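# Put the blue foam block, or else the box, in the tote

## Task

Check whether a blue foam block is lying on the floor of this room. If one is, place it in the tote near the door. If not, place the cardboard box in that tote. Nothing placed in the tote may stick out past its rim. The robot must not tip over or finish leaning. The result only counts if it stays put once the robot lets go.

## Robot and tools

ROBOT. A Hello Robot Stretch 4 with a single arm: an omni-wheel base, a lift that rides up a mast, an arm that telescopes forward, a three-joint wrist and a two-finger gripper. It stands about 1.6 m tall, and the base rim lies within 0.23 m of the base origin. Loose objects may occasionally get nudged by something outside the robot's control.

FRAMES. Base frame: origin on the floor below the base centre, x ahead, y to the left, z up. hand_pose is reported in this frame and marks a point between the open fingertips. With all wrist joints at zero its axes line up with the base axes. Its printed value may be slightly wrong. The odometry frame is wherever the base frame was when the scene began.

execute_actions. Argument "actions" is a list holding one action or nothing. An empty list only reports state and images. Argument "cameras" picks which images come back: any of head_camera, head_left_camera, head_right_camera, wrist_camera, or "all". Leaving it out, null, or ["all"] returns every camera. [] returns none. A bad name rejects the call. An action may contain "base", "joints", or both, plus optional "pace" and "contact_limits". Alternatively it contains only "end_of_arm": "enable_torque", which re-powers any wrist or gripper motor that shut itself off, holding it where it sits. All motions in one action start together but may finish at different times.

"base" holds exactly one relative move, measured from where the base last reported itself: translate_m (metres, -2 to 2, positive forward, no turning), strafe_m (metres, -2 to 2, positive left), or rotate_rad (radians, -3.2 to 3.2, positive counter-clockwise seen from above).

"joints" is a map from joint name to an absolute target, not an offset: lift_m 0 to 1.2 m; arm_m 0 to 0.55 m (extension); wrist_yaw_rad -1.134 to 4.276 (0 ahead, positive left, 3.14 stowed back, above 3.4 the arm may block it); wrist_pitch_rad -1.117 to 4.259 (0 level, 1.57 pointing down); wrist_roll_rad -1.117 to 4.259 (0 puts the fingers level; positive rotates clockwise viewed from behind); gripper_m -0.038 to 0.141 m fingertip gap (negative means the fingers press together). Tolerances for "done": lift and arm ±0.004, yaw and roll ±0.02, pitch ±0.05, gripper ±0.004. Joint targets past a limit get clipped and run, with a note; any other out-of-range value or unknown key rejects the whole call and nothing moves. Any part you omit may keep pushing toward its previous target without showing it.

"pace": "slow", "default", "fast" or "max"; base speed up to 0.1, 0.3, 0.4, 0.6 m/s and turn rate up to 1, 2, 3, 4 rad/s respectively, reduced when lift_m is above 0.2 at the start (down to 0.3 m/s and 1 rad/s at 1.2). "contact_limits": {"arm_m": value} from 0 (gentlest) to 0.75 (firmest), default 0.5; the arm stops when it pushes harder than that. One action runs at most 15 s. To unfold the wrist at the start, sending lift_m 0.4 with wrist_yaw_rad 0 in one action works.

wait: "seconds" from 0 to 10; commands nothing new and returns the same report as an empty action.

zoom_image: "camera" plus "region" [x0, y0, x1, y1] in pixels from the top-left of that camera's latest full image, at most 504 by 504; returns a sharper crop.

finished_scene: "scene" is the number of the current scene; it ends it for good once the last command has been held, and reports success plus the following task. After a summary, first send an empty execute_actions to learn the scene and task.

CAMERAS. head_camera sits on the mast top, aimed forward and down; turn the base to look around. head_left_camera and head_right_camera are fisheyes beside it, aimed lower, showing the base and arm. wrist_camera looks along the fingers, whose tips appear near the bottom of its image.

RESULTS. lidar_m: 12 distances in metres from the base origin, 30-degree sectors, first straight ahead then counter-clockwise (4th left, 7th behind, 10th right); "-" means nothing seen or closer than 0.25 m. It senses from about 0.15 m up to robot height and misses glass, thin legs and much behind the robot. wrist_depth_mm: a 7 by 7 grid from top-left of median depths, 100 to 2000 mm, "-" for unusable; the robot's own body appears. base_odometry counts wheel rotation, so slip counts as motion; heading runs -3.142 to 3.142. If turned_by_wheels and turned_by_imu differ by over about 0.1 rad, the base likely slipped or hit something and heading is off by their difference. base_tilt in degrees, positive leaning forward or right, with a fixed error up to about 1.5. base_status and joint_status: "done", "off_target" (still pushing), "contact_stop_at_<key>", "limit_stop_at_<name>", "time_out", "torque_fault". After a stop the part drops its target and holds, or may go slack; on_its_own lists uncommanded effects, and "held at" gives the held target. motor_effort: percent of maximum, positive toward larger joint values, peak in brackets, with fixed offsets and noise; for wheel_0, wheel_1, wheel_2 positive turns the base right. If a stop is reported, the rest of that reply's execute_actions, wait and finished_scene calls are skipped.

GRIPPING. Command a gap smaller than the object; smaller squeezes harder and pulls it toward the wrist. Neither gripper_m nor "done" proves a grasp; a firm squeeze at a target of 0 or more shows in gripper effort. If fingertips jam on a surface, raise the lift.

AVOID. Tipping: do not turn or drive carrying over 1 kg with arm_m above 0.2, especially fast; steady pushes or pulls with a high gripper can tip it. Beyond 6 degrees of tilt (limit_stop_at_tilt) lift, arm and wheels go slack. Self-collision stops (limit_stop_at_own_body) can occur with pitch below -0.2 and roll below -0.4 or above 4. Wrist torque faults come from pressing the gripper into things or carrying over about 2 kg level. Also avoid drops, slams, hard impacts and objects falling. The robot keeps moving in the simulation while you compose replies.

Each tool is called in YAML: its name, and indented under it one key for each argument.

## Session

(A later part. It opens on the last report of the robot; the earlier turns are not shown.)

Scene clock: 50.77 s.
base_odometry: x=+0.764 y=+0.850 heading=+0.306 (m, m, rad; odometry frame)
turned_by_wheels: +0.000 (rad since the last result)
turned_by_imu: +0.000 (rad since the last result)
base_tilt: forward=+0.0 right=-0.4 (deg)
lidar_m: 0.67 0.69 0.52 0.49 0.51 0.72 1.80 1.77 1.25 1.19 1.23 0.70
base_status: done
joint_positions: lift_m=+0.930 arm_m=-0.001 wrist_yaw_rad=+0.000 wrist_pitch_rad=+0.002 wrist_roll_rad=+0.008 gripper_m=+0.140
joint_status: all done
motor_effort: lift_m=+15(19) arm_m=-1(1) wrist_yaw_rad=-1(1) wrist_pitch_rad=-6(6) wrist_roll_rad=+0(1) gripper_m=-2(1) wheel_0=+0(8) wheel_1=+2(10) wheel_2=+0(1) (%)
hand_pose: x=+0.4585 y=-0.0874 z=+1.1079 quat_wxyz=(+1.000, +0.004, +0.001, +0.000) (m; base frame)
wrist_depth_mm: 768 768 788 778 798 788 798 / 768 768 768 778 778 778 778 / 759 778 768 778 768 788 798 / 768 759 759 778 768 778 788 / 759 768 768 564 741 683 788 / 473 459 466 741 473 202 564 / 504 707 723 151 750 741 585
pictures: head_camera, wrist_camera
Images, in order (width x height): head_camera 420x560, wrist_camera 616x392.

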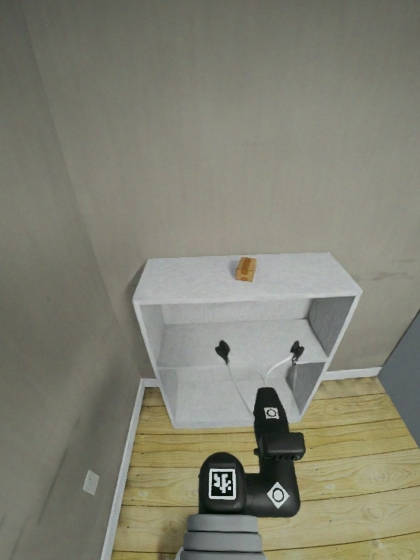

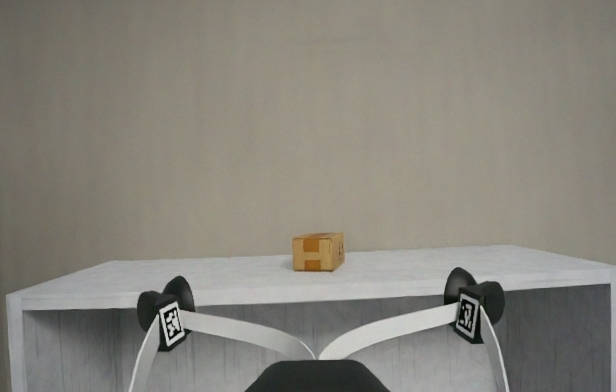

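execute_actions:
  actions:
    - {"joints":{"arm_m":0.27,"lift_m":0.925},"contact_limits":{"arm_m":0.2}}
  cameras: ["head_camera","wrist_camera"]

Scene clock: 52.90 s.
base_odometry: x=+0.764 y=+0.850 heading=+0.306 (m, m, rad; odometry frame)
turned_by_wheels: +0.000 (rad since the last result)
turned_by_imu: -0.001 (rad since the last result)
base_tilt: forward=+0.0 right=-0.7 (deg)
lidar_m: 0.67 0.71 0.53 0.49 0.52 0.70 1.80 1.75 1.25 1.18 1.22 0.72
base_status: not commanded
joint_positions: lift_m=+0.925 arm_m=+0.269 wrist_yaw_rad=+0.000 wrist_pitch_rad=+0.002 wrist_roll_rad=+0.008 gripper_m=+0.140
joint_status: all done
motor_effort: lift_m=+15(14) arm_m=+6(8) wrist_yaw_rad=+0(0) wrist_pitch_rad=-6(7) wrist_roll_rad=+1(1) gripper_m=-2(2) wheel_0=-2(1) wheel_1=+3(2) wheel_2=+0(0) (%)
contact_limits: arm_m 0.2
hand_pose: x=+0.7284 y=-0.0874 z=+1.1028 quat_wxyz=(+1.000, +0.004, +0.001, +0.000) (m; base frame)
wrist_depth_mm: 496 500 500 508 508 512 521 / 496 496 496 504 508 508 512 / 492 500 504 504 504 508 517 / 492 500 504 504 504 504 512 / 492 500 496 500 500 504 508 / 368 325 320 289 329 202 309 / 240 229 228 151 219 212 221
pictures: head_camera, wrist_camera
Images, in order (width x height): head_camera 420x560, wrist_camera 616x392.

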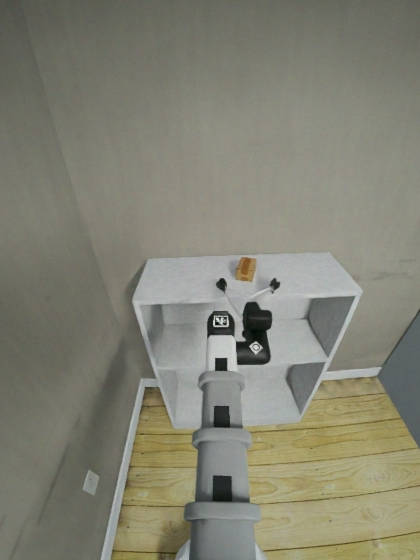

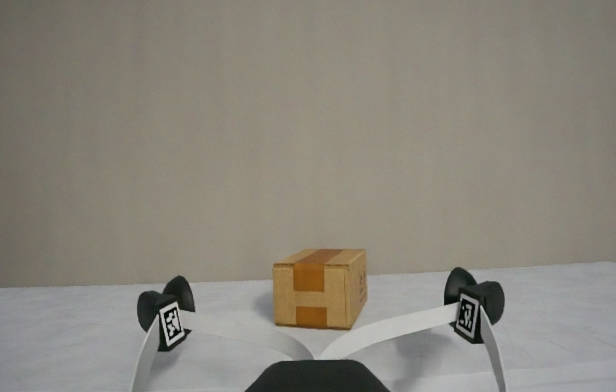

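execute_actions:
  actions:
    - {"joints":{"arm_m":0.36,"lift_m":0.915},"contact_limits":{"arm_m":0.2}}
  cameras: ["head_camera","wrist_camera"]

Scene clock: 54.33 s.
base_odometry: x=+0.764 y=+0.850 heading=+0.306 (m, m, rad; odometry frame)
turned_by_wheels: +0.000 (rad since the last result)
turned_by_imu: +0.000 (rad since the last result)
base_tilt: forward=+0.1 right=-0.4 (deg)
lidar_m: 0.67 0.70 0.54 0.49 0.51 0.70 1.80 1.75 1.24 1.17 1.22 0.71
base_status: not commanded
joint_positions: lift_m=+0.915 arm_m=+0.359 wrist_yaw_rad=+0.000 wrist_pitch_rad=+0.002 wrist_roll_rad=+0.008 gripper_m=+0.140
joint_status: all done
motor_effort: lift_m=+15(17) arm_m=+6(6) wrist_yaw_rad=+1(0) wrist_pitch_rad=-7(6) wrist_roll_rad=+0(1) gripper_m=+0(1) wheel_0=-1(1) wheel_1=+2(2) wheel_2=+0(0) (%)
contact_limits: arm_m 0.2
hand_pose: x=+0.8184 y=-0.0874 z=+1.0928 quat_wxyz=(+1.000, +0.004, +0.001, +0.000) (m; base frame)
wrist_depth_mm: 410 410 410 413 418 415 421 / 410 410 410 413 418 415 421 / 404 407 410 413 415 415 421 / 407 407 410 413 413 418 418 / 404 404 407 407 415 415 415 / 327 293 216 196 244 203 277 / 214 206 204 151 195 189 192
pictures: head_camera, wrist_camera
Images, in order (width x height): head_camera 420x560, wrist_camera 616x392.

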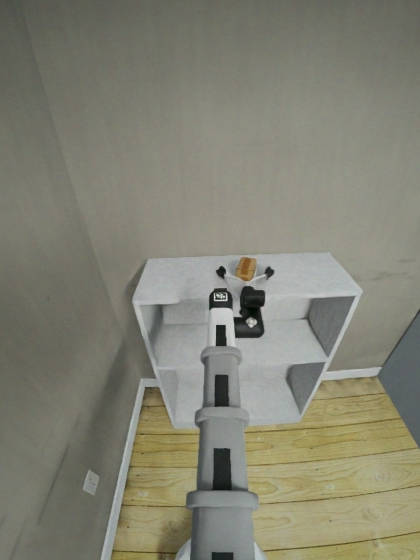

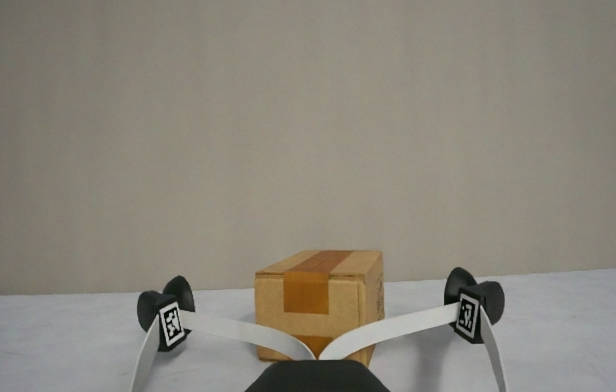

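execute_actions:
  actions:
    - {"joints":{"gripper_m":0.01}}
  cameras: ["wrist_camera"]

execute_actions:
  actions:
    - {"joints":{"lift_m":0.97}}
  cameras: ["wrist_camera"]

Scene clock: 56.80 s.
base_odometry: x=+0.764 y=+0.850 heading=+0.306 (m, m, rad; odometry frame)
turned_by_wheels: +0.000 (rad since the last result)
turned_by_imu: -0.001 (rad since the last result)
base_tilt: forward=+0.0 right=-0.5 (deg)
lidar_m: 0.68 0.69 0.52 0.51 0.51 0.72 1.78 1.78 1.26 1.17 1.23 0.72
base_status: not commanded
joint_positions: lift_m=+0.915 arm_m=+0.359 wrist_yaw_rad=+0.000 wrist_pitch_rad=+0.002 wrist_roll_rad=+0.008 gripper_m=+0.011
joint_status: all done
motor_effort: lift_m=+15(15) arm_m=+6(6) wrist_yaw_rad=-1(1) wrist_pitch_rad=-6(8) wrist_roll_rad=+0(1) gripper_m=-24(26) wheel_0=-1(1) wheel_1=+3(2) wheel_2=+0(0) (%)
hand_pose: x=+0.8184 y=-0.0874 z=+1.0928 quat_wxyz=(+1.000, +0.004, +0.001, +0.000) (m; base frame)
wrist_depth_mm: 413 410 407 415 418 418 418 / 407 410 410 410 413 421 424 / 402 407 410 413 415 421 418 / 407 404 413 407 413 413 421 / 404 407 407 410 415 418 418 / 327 324 185 179 187 287 276 / 214 192 184 177 182 169 192
pictures: wrist_camera
Images, in order (width x height): wrist_camera 616x392.

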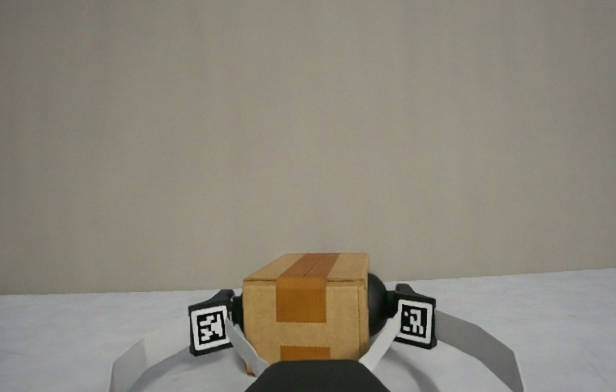

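Scene clock: 57.93 s.
base_odometry: x=+0.764 y=+0.850 heading=+0.306 (m, m, rad; odometry frame)
turned_by_wheels: +0.000 (rad since the last result)
turned_by_imu: +0.000 (rad since the last result)
base_tilt: forward=+0.1 right=-0.5 (deg)
lidar_m: 0.67 0.69 0.53 0.49 0.52 0.71 1.78 1.78 1.23 1.17 1.22 0.71
base_status: not commanded
joint_positions: lift_m=+0.970 arm_m=+0.359 wrist_yaw_rad=+0.000 wrist_pitch_rad=+0.003 wrist_roll_rad=+0.008 gripper_m=+0.011
joint_status: all done
motor_effort: lift_m=+21(21) arm_m=+6(6) wrist_yaw_rad=+1(1) wrist_pitch_rad=-9(9) wrist_roll_rad=+1(0) gripper_m=-24(24) wheel_0=-1(1) wheel_1=+3(2) wheel_2=+0(0) (%)
hand_pose: x=+0.8184 y=-0.0874 z=+1.1471 quat_wxyz=(+1.000, +0.004, +0.002, +0.000) (m; base frame)
wrist_depth_mm: 407 407 415 415 415 418 421 / 407 407 413 413 413 418 421 / 404 407 410 413 418 421 421 / 404 407 407 415 413 418 418 / 402 407 407 407 415 415 418 / 402 404 186 180 186 413 418 / 347 310 290 177 279 169 310
pictures: wrist_camera
Images, in order (width x height): wrist_camera 616x392.

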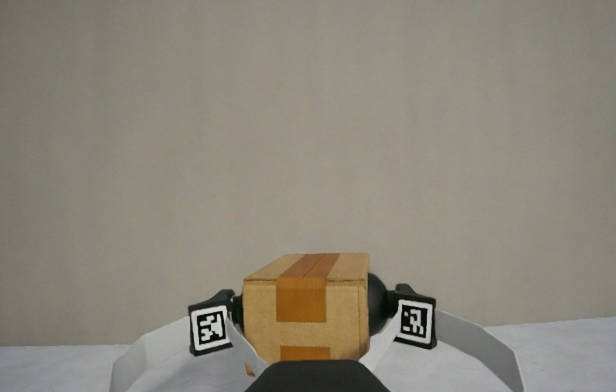

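execute_actions:
  actions:
    - {"joints":{"arm_m":0.0},"base":{"translate_m":-0.3}}
  cameras: []

execute_actions:
  actions:
    - {"joints":{"lift_m":0.45},"base":{"rotate_rad":-3.2}}
  cameras: ["head_camera"]

execute_actions:
  actions:
    - {"base":{"translate_m":1.2},"pace":"fast"}

Scene clock: 60.77 s.
base_odometry: x=+0.478 y=+0.760 heading=+0.306 (m, m, rad; odometry frame)
turned_by_wheels: +0.000 (rad since the last result)
turned_by_imu: -0.001 (rad since the last result)
base_tilt: forward=+0.0 right=-0.4 (deg)
lidar_m: 0.97 0.74 0.52 0.48 0.51 0.67 1.76 1.78 1.25 1.19 1.24 1.04
base_status: done
joint_positions: lift_m=+0.970 arm_m=+0.001 wrist_yaw_rad=+0.000 wrist_pitch_rad=+0.004 wrist_roll_rad=+0.008 gripper_m=+0.011
joint_status: all done
motor_effort: lift_m=+21(21) arm_m=-6(5) wrist_yaw_rad=+2(0) wrist_pitch_rad=-10(10) wrist_roll_rad=+0(0) gripper_m=-24(25) wheel_0=-2(6) wheel_1=-3(7) wheel_2=+1(13) (%)
hand_pose: x=+0.4604 y=-0.0875 z=+1.1469 quat_wxyz=(+1.000, +0.004, +0.002, +0.000) (m; base frame)
wrist_depth_mm: 931 1098 1098 1098 1098 1098 1098 / 931 1078 1078 1060 1098 1098 1098 / 931 1078 1098 1078 1118 1098 1098 / 931 1078 1078 1060 1060 1098 1118 / 904 1060 1078 1060 1008 1078 1118 / 904 976 185 180 186 878 1118 / 878 866 1025 177 1042 168 1078
pictures: none
No camera images: the call's "cameras" was empty. Leave "cameras" out to get every camera's image.

Scene clock: 63.93 s.
base_odometry: x=+0.478 y=+0.759 heading=-2.893 (m, m, rad; odometry frame)
turned_by_wheels: -3.199 (rad since the last result)
turned_by_imu: -3.149 (rad since the last result)
base_tilt: forward=+0.1 right=-0.5 (deg)
lidar_m: 1.50 1.91 1.28 1.19 1.23 1.06 0.98 0.80 0.52 0.47 0.50 0.66
base_status: done
joint_positions: lift_m=+0.450 arm_m=+0.001 wrist_yaw_rad=+0.000 wrist_pitch_rad=+0.004 wrist_roll_rad=+0.008 gripper_m=+0.011
joint_status: all done
motor_effort: lift_m=+15(19) arm_m=-6(6) wrist_yaw_rad=+0(3) wrist_pitch_rad=-11(10) wrist_roll_rad=+0(1) gripper_m=-25(24) wheel_0=+2(4) wheel_1=+3(9) wheel_2=+3(7) (%)
hand_pose: x=+0.4604 y=-0.0874 z=+0.6274 quat_wxyz=(+1.000, +0.004, +0.002, +0.000) (m; base frame)
wrist_depth_mm: - - - - 1255 723 521 / - - - - 1308 732 525 / - - - - 1336 750 535 / - - - - 1281 750 535 / - - - - 1229 759 544 / - - 186 180 187 707 539 / 1708 1537 1430 178 1042 168 544
pictures: head_camera
Images, in order (width x height): head_camera 420x560.

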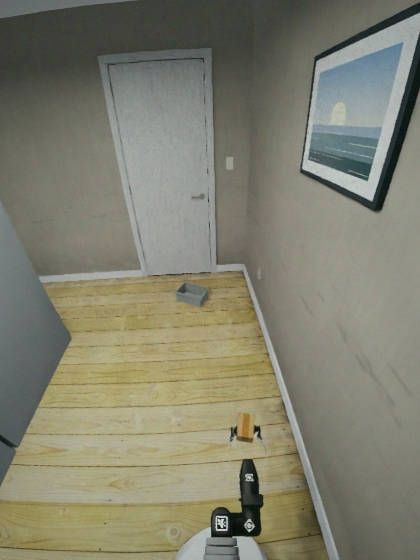

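Scene clock: 68.23 s.
base_odometry: x=-0.685 y=+0.464 heading=-2.893 (m, m, rad; odometry frame)
turned_by_wheels: +0.000 (rad since the last result)
turned_by_imu: -0.003 (rad since the last result)
base_tilt: forward=+0.1 right=-0.5 (deg)
lidar_m: 0.66 0.65 1.64 1.29 1.35 1.76 2.17 0.56 0.39 0.35 0.38 0.51
base_status: done
joint_positions: lift_m=+0.450 arm_m=+0.001 wrist_yaw_rad=+0.000 wrist_pitch_rad=+0.004 wrist_roll_rad=+0.008 gripper_m=+0.011
joint_status: not commanded
motor_effort: lift_m=+15(15) arm_m=-6(6) wrist_yaw_rad=+1(0) wrist_pitch_rad=-10(10) wrist_roll_rad=+2(0) gripper_m=-24(24) wheel_0=+1(9) wheel_1=+2(9) wheel_2=+2(16) (%)
hand_pose: x=+0.4604 y=-0.0874 z=+0.6274 quat_wxyz=(+1.000, +0.004, +0.002, +0.000) (m; base frame)
wrist_depth_mm: 1025 1042 1025 1078 904 525 389 / 1008 1042 1025 1098 946 535 392 / 1025 1008 1025 1078 960 539 399 / 1008 1025 1042 1078 991 549 402 / 1008 1008 1042 1078 891 549 407 / 1008 1008 186 179 187 525 404 / 1025 1008 1025 178 768 168 404
pictures: head_camera, head_left_camera, head_right_camera, wrist_camera
Images, in order (width x height): head_camera 420x560, head_left_camera 420x672, head_right_camera 420x672, wrist_camera 616x392.

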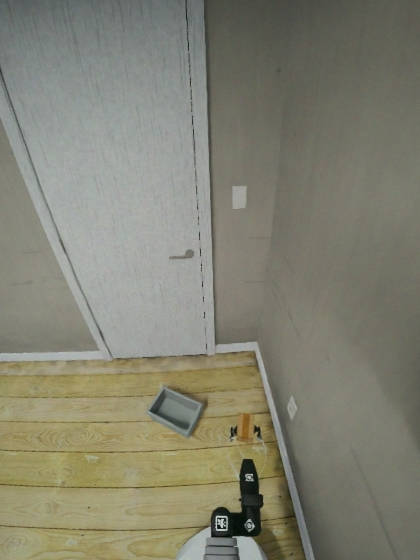

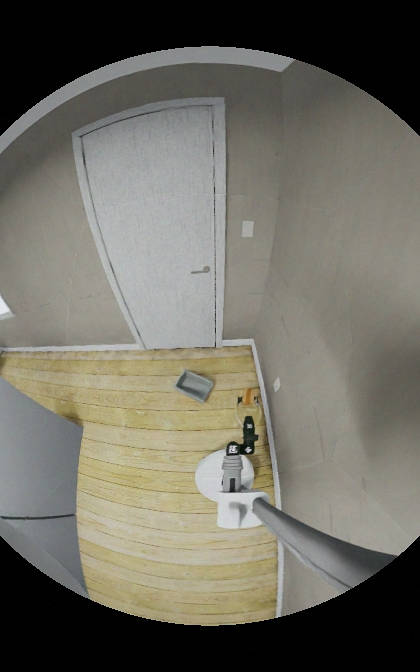

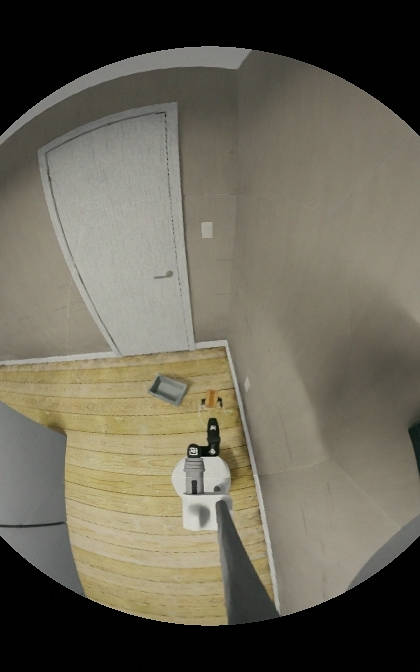

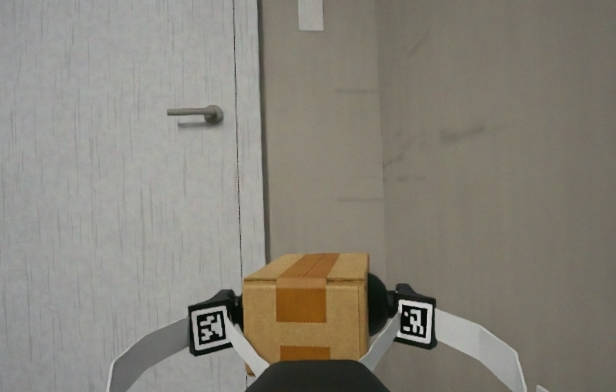

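execute_actions:
  actions:
    - {"base":{"strafe_m":0.3},"joints":{"wrist_pitch_rad":1.57,"wrist_yaw_rad":-0.5,"arm_m":0.35}}

Scene clock: 70.87 s.
base_odometry: x=-0.612 y=+0.174 heading=-2.893 (m, m, rad; odometry frame)
turned_by_wheels: +0.000 (rad since the last result)
turned_by_imu: +0.000 (rad since the last result)
base_tilt: forward=+0.1 right=-0.6 (deg)
lidar_m: 0.66 1.24 1.60 1.00 1.05 1.35 2.19 1.10 0.70 0.65 0.69 0.92
base_status: done
joint_positions: lift_m=+0.450 arm_m=+0.349 wrist_yaw_rad=-0.500 wrist_pitch_rad=+1.570 wrist_roll_rad=+0.008 gripper_m=+0.011
joint_status: all done
motor_effort: lift_m=+15(15) arm_m=+6(3) wrist_yaw_rad=+0(4) wrist_pitch_rad=+1(6) wrist_roll_rad=+0(1) gripper_m=-23(26) wheel_0=+1(11) wheel_1=+2(11) wheel_2=+0(1) (%)
hand_pose: x=+0.4782 y=-0.0769 z=+0.3399 quat_wxyz=(+0.685, +0.178, +0.684, -0.178) (m; base frame)
wrist_depth_mm: 504 508 521 569 574 569 564 / 521 574 574 574 580 564 559 / 517 574 580 574 569 564 554 / 580 585 574 564 569 564 564 / 574 580 574 564 559 554 554 / 574 569 185 179 186 564 554 / 580 564 574 177 554 169 554
pictures: head_camera, head_left_camera, head_right_camera, wrist_camera
Images, in order (width x height): head_camera 420x560, head_left_camera 420x672, head_right_camera 420x672, wrist_camera 616x392.

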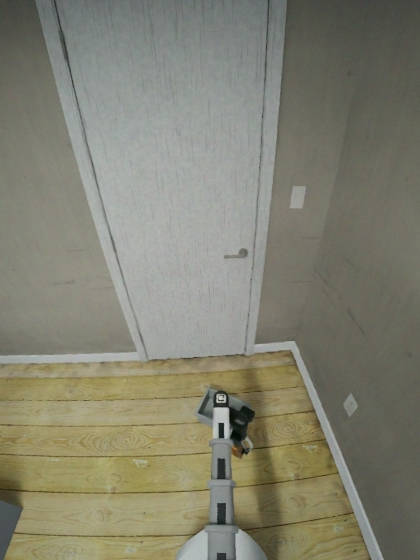

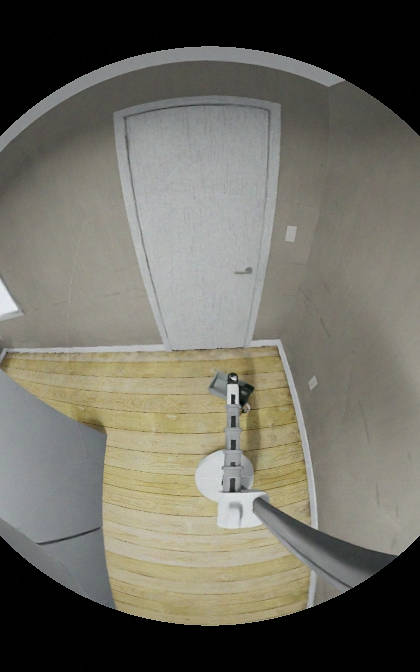

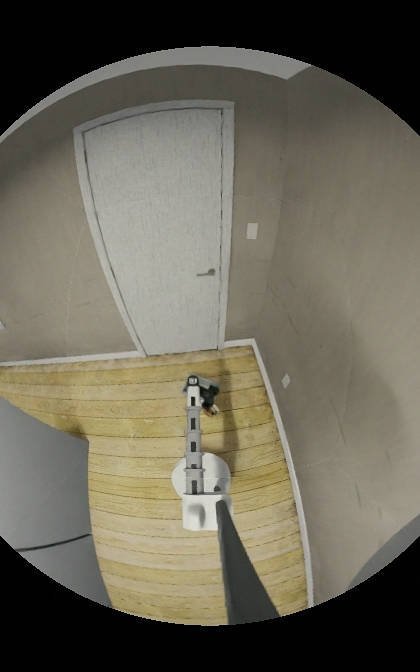

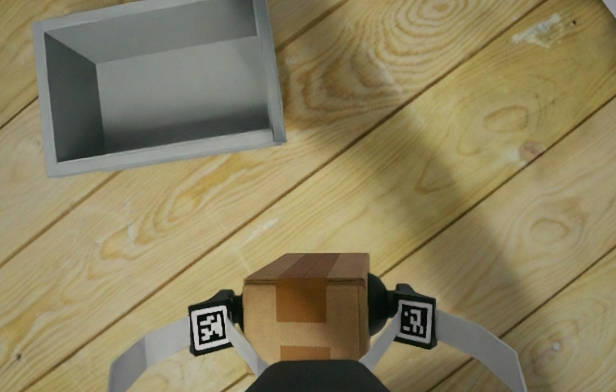

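execute_actions:
  actions:
    - {"base":{"translate_m":0.17},"joints":{"wrist_yaw_rad":-0.38,"arm_m":0.45}}
  cameras: []

execute_actions:
  actions:
    - {"base":{"strafe_m":0.06},"joints":{"lift_m":0.4}}

Scene clock: 73.13 s.
base_odometry: x=-0.776 y=+0.132 heading=-2.892 (m, m, rad; odometry frame)
turned_by_wheels: +0.000 (rad since the last result)
turned_by_imu: -0.001 (rad since the last result)
base_tilt: forward=+0.2 right=-0.5 (deg)
lidar_m: 0.46 1.08 1.41 1.02 1.05 1.39 2.36 1.06 0.70 0.65 0.68 0.55
base_status: done
joint_positions: lift_m=+0.450 arm_m=+0.449 wrist_yaw_rad=-0.380 wrist_pitch_rad=+1.570 wrist_roll_rad=+0.008 gripper_m=+0.011
joint_status: all done
motor_effort: lift_m=+15(15) arm_m=+5(8) wrist_yaw_rad=+1(4) wrist_pitch_rad=+1(2) wrist_roll_rad=+1(1) gripper_m=-25(26) wheel_0=+1(7) wheel_1=+3(8) wheel_2=-2(11) (%)
hand_pose: x=+0.5877 y=-0.0813 z=+0.3399 quat_wxyz=(+0.694, +0.136, +0.694, -0.137) (m; base frame)
wrist_depth_mm: 585 585 574 569 569 564 564 / 585 585 580 574 564 569 564 / 585 585 569 569 564 564 559 / 591 580 569 564 559 564 559 / 580 580 569 564 564 559 559 / 585 580 186 180 187 554 559 / 580 574 569 177 559 168 554
pictures: none
No camera images: the call's "cameras" was empty. Leave "cameras" out to get every camera's image.

Scene clock: 74.33 s.
base_odometry: x=-0.761 y=+0.074 heading=-2.892 (m, m, rad; odometry frame)
turned_by_wheels: +0.000 (rad since the last result)
turned_by_imu: +0.000 (rad since the last result)
base_tilt: forward=+0.1 right=-0.4 (deg)
lidar_m: 0.45 1.05 1.41 0.96 0.97 1.27 2.40 1.16 0.77 0.70 0.74 0.49
base_status: done
joint_positions: lift_m=+0.400 arm_m=+0.449 wrist_yaw_rad=-0.380 wrist_pitch_rad=+1.570 wrist_roll_rad=+0.008 gripper_m=+0.011
joint_status: all done
motor_effort: lift_m=+15(15) arm_m=+5(5) wrist_yaw_rad=+1(1) wrist_pitch_rad=+1(0) wrist_roll_rad=+1(1) gripper_m=-23(24) wheel_0=+0(12) wheel_1=+1(10) wheel_2=+0(0) (%)
hand_pose: x=+0.5877 y=-0.0813 z=+0.2899 quat_wxyz=(+0.694, +0.136, +0.694, -0.137) (m; base frame)
wrist_depth_mm: 535 530 525 521 521 517 508 / 530 525 525 521 512 512 512 / 530 530 521 517 517 512 512 / 535 521 496 521 512 512 504 / 535 525 517 517 517 512 504 / 530 525 186 179 187 508 508 / 525 525 512 178 508 168 504
pictures: head_camera, head_left_camera, head_right_camera, wrist_camera
Images, in order (width x height): head_camera 420x560, head_left_camera 420x672, head_right_camera 420x672, wrist_camera 616x392.

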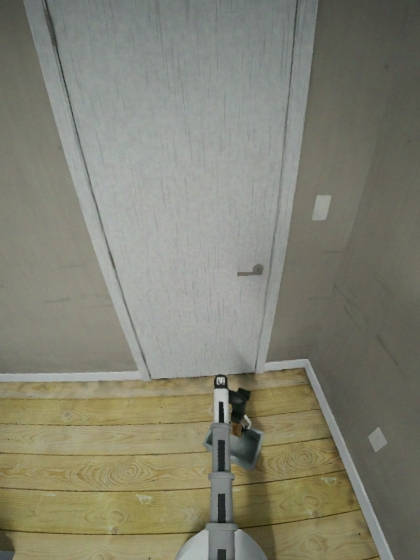

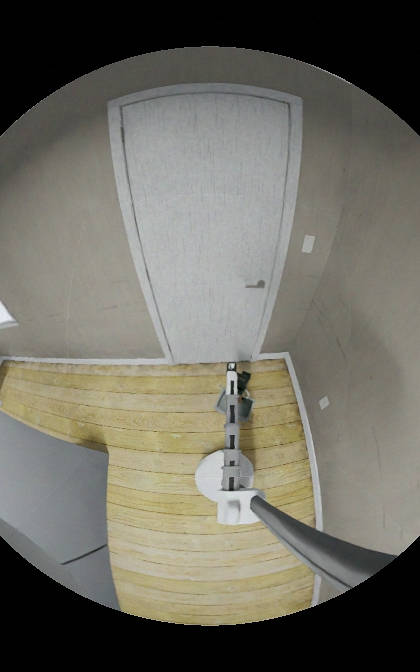

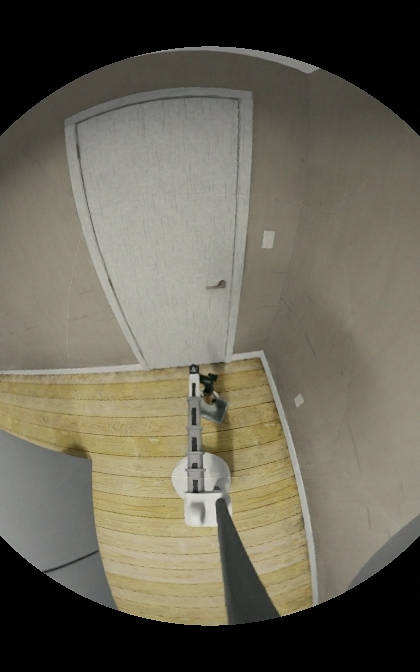

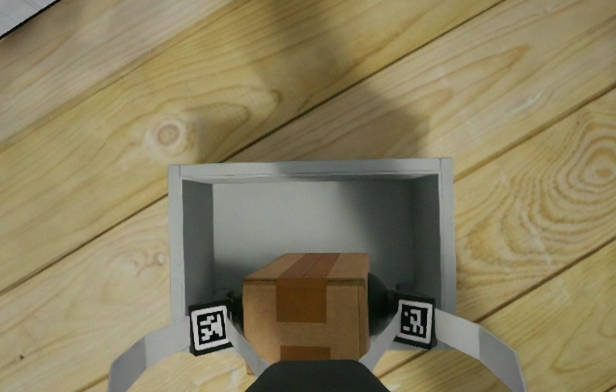

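execute_actions:
  actions:
    - {"joints":{"lift_m":0.21}}
  cameras: ["wrist_camera","head_camera"]

Scene clock: 76.37 s.
base_odometry: x=-0.761 y=+0.074 heading=-2.892 (m, m, rad; odometry frame)
turned_by_wheels: +0.000 (rad since the last result)
turned_by_imu: -0.001 (rad since the last result)
base_tilt: forward=+0.2 right=-0.4 (deg)
lidar_m: 0.47 1.07 1.42 0.94 0.98 1.29 2.38 1.15 0.76 0.71 0.73 0.48
base_status: not commanded
joint_positions: lift_m=+0.210 arm_m=+0.449 wrist_yaw_rad=-0.380 wrist_pitch_rad=+1.570 wrist_roll_rad=+0.008 gripper_m=+0.011
joint_status: all done
motor_effort: lift_m=+15(14) arm_m=+5(5) wrist_yaw_rad=-2(1) wrist_pitch_rad=+1(0) wrist_roll_rad=+2(1) gripper_m=-24(24) wheel_0=-1(0) wheel_1=+1(1) wheel_2=+0(0) (%)
hand_pose: x=+0.5877 y=-0.0813 z=+0.0999 quat_wxyz=(+0.694, +0.136, +0.694, -0.137) (m; base frame)
wrist_depth_mm: 338 336 330 329 329 327 322 / 336 332 330 330 327 324 322 / 336 229 208 207 210 216 203 / 220 293 327 324 322 285 204 / 219 289 325 324 320 287 204 / 216 285 185 180 187 266 204 / 277 233 291 178 285 169 204
pictures: head_camera, wrist_camera
Images, in order (width x height): head_camera 420x560, wrist_camera 616x392.

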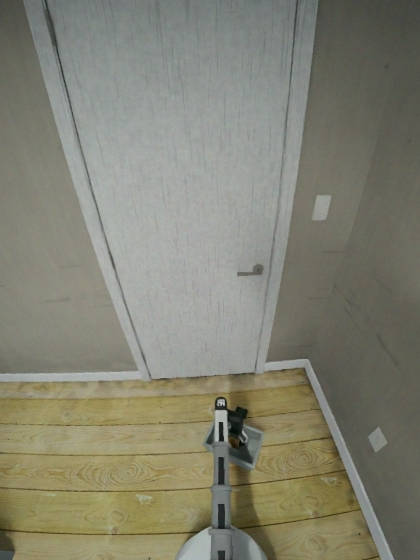

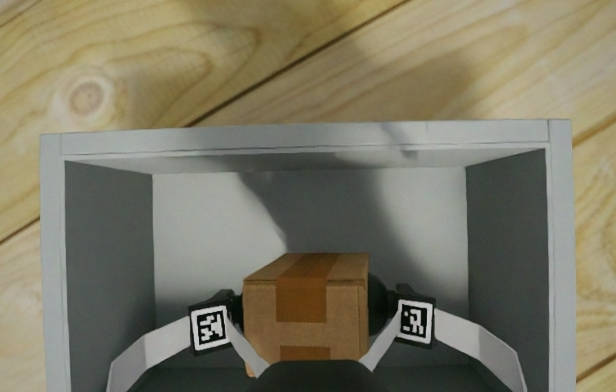

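execute_actions:
  actions:
    - {"joints":{"lift_m":0.18},"pace":"slow"}
  cameras: []

execute_actions:
  actions:
    - {"joints":{"gripper_m":0.095},"pace":"slow"}
  cameras: ["wrist_camera"]

execute_actions:
  actions:
    - {"joints":{"lift_m":0.4}}
  cameras: ["wrist_camera","head_camera"]

Scene clock: 78.40 s.
base_odometry: x=-0.761 y=+0.074 heading=-2.892 (m, m, rad; odometry frame)
turned_by_wheels: +0.000 (rad since the last result)
turned_by_imu: -0.001 (rad since the last result)
base_tilt: forward=+0.1 right=-0.5 (deg)
lidar_m: 0.66 1.05 1.39 0.94 0.98 1.30 2.39 1.16 0.75 0.71 0.74 0.48
base_status: not commanded
joint_positions: lift_m=+0.180 arm_m=+0.449 wrist_yaw_rad=-0.380 wrist_pitch_rad=+1.570 wrist_roll_rad=+0.008 gripper_m=+0.011
joint_status: all done
motor_effort: lift_m=+15(15) arm_m=+5(5) wrist_yaw_rad=-1(1) wrist_pitch_rad=+1(0) wrist_roll_rad=+1(0) gripper_m=-25(23) wheel_0=+0(1) wheel_1=+1(1) wheel_2=+0(0) (%)
hand_pose: x=+0.5877 y=-0.0813 z=+0.0700 quat_wxyz=(+0.694, +0.136, +0.694, -0.137) (m; base frame)
wrist_depth_mm: 306 304 301 298 296 296 293 / 306 303 300 298 297 294 293 / 181 180 179 178 176 175 176 / 199 291 298 294 293 285 203 / 197 289 296 294 291 287 204 / 196 283 185 180 186 264 203 / 194 234 291 177 283 169 203
pictures: none
No camera images: the call's "cameras" was empty. Leave "cameras" out to get every camera's image.

Scene clock: 81.67 s.
base_odometry: x=-0.761 y=+0.074 heading=-2.892 (m, m, rad; odometry frame)
turned_by_wheels: +0.000 (rad since the last result)
turned_by_imu: -0.001 (rad since the last result)
base_tilt: forward=+0.2 right=-0.3 (deg)
lidar_m: 0.69 1.06 1.40 0.96 0.99 1.29 2.37 1.17 0.74 0.72 0.73 0.47
base_status: not commanded
joint_positions: lift_m=+0.180 arm_m=+0.449 wrist_yaw_rad=-0.380 wrist_pitch_rad=+1.570 wrist_roll_rad=+0.008 gripper_m=+0.095
joint_status: all done
motor_effort: lift_m=+15(15) arm_m=+5(6) wrist_yaw_rad=-1(1) wrist_pitch_rad=+0(1) wrist_roll_rad=+0(0) gripper_m=-3(26) wheel_0=+0(0) wheel_1=+1(1) wheel_2=+0(0) (%)
hand_pose: x=+0.5877 y=-0.0813 z=+0.0700 quat_wxyz=(+0.694, +0.136, +0.694, -0.137) (m; base frame)
wrist_depth_mm: 307 303 301 300 296 294 293 / 306 303 301 298 298 294 293 / 181 180 179 178 176 175 176 / 199 291 297 294 291 285 204 / 198 287 296 265 290 287 204 / 196 287 218 202 202 266 204 / 195 249 293 145 289 248 204
pictures: wrist_camera
Images, in order (width x height): wrist_camera 616x392.

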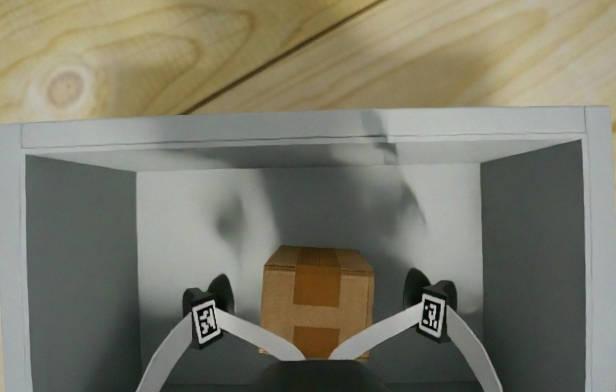

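Scene clock: 83.67 s.
base_odometry: x=-0.761 y=+0.074 heading=-2.892 (m, m, rad; odometry frame)
turned_by_wheels: +0.000 (rad since the last result)
turned_by_imu: -0.001 (rad since the last result)
base_tilt: forward=+0.3 right=-0.5 (deg)
lidar_m: 0.45 1.07 1.41 0.96 1.01 1.28 2.37 1.16 0.75 0.72 0.75 0.47
base_status: not commanded
joint_positions: lift_m=+0.400 arm_m=+0.449 wrist_yaw_rad=-0.380 wrist_pitch_rad=+1.570 wrist_roll_rad=+0.008 gripper_m=+0.095
joint_status: all done
motor_effort: lift_m=+21(23) arm_m=+5(5) wrist_yaw_rad=+1(1) wrist_pitch_rad=+1(0) wrist_roll_rad=+1(0) gripper_m=-1(4) wheel_0=-1(0) wheel_1=+1(1) wheel_2=+0(0) (%)
hand_pose: x=+0.5877 y=-0.0813 z=+0.2895 quat_wxyz=(+0.694, +0.136, +0.694, -0.137) (m; base frame)
wrist_depth_mm: 539 530 525 521 525 512 517 / 535 525 525 521 517 512 508 / 530 535 521 517 517 512 508 / 530 525 488 517 508 508 508 / 525 525 512 452 508 512 504 / 530 525 218 512 216 504 508 / 525 521 517 146 508 504 504
pictures: head_camera, wrist_camera
Images, in order (width x height): head_camera 420x560, wrist_camera 616x392.

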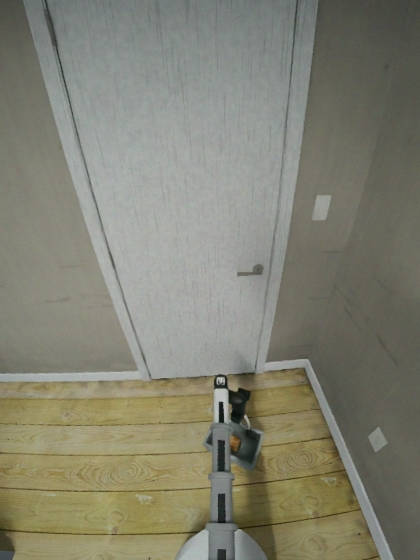

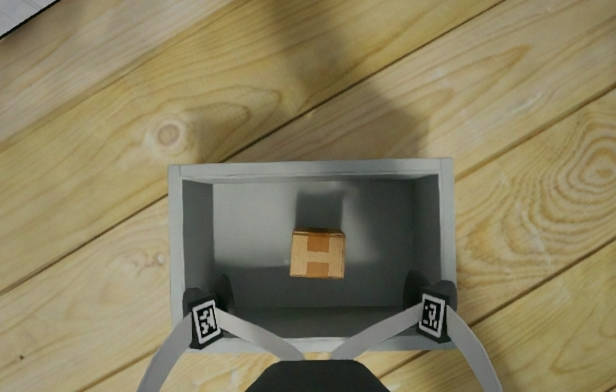

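finished_scene:
  scene: 1

The scene is finished: the task was done.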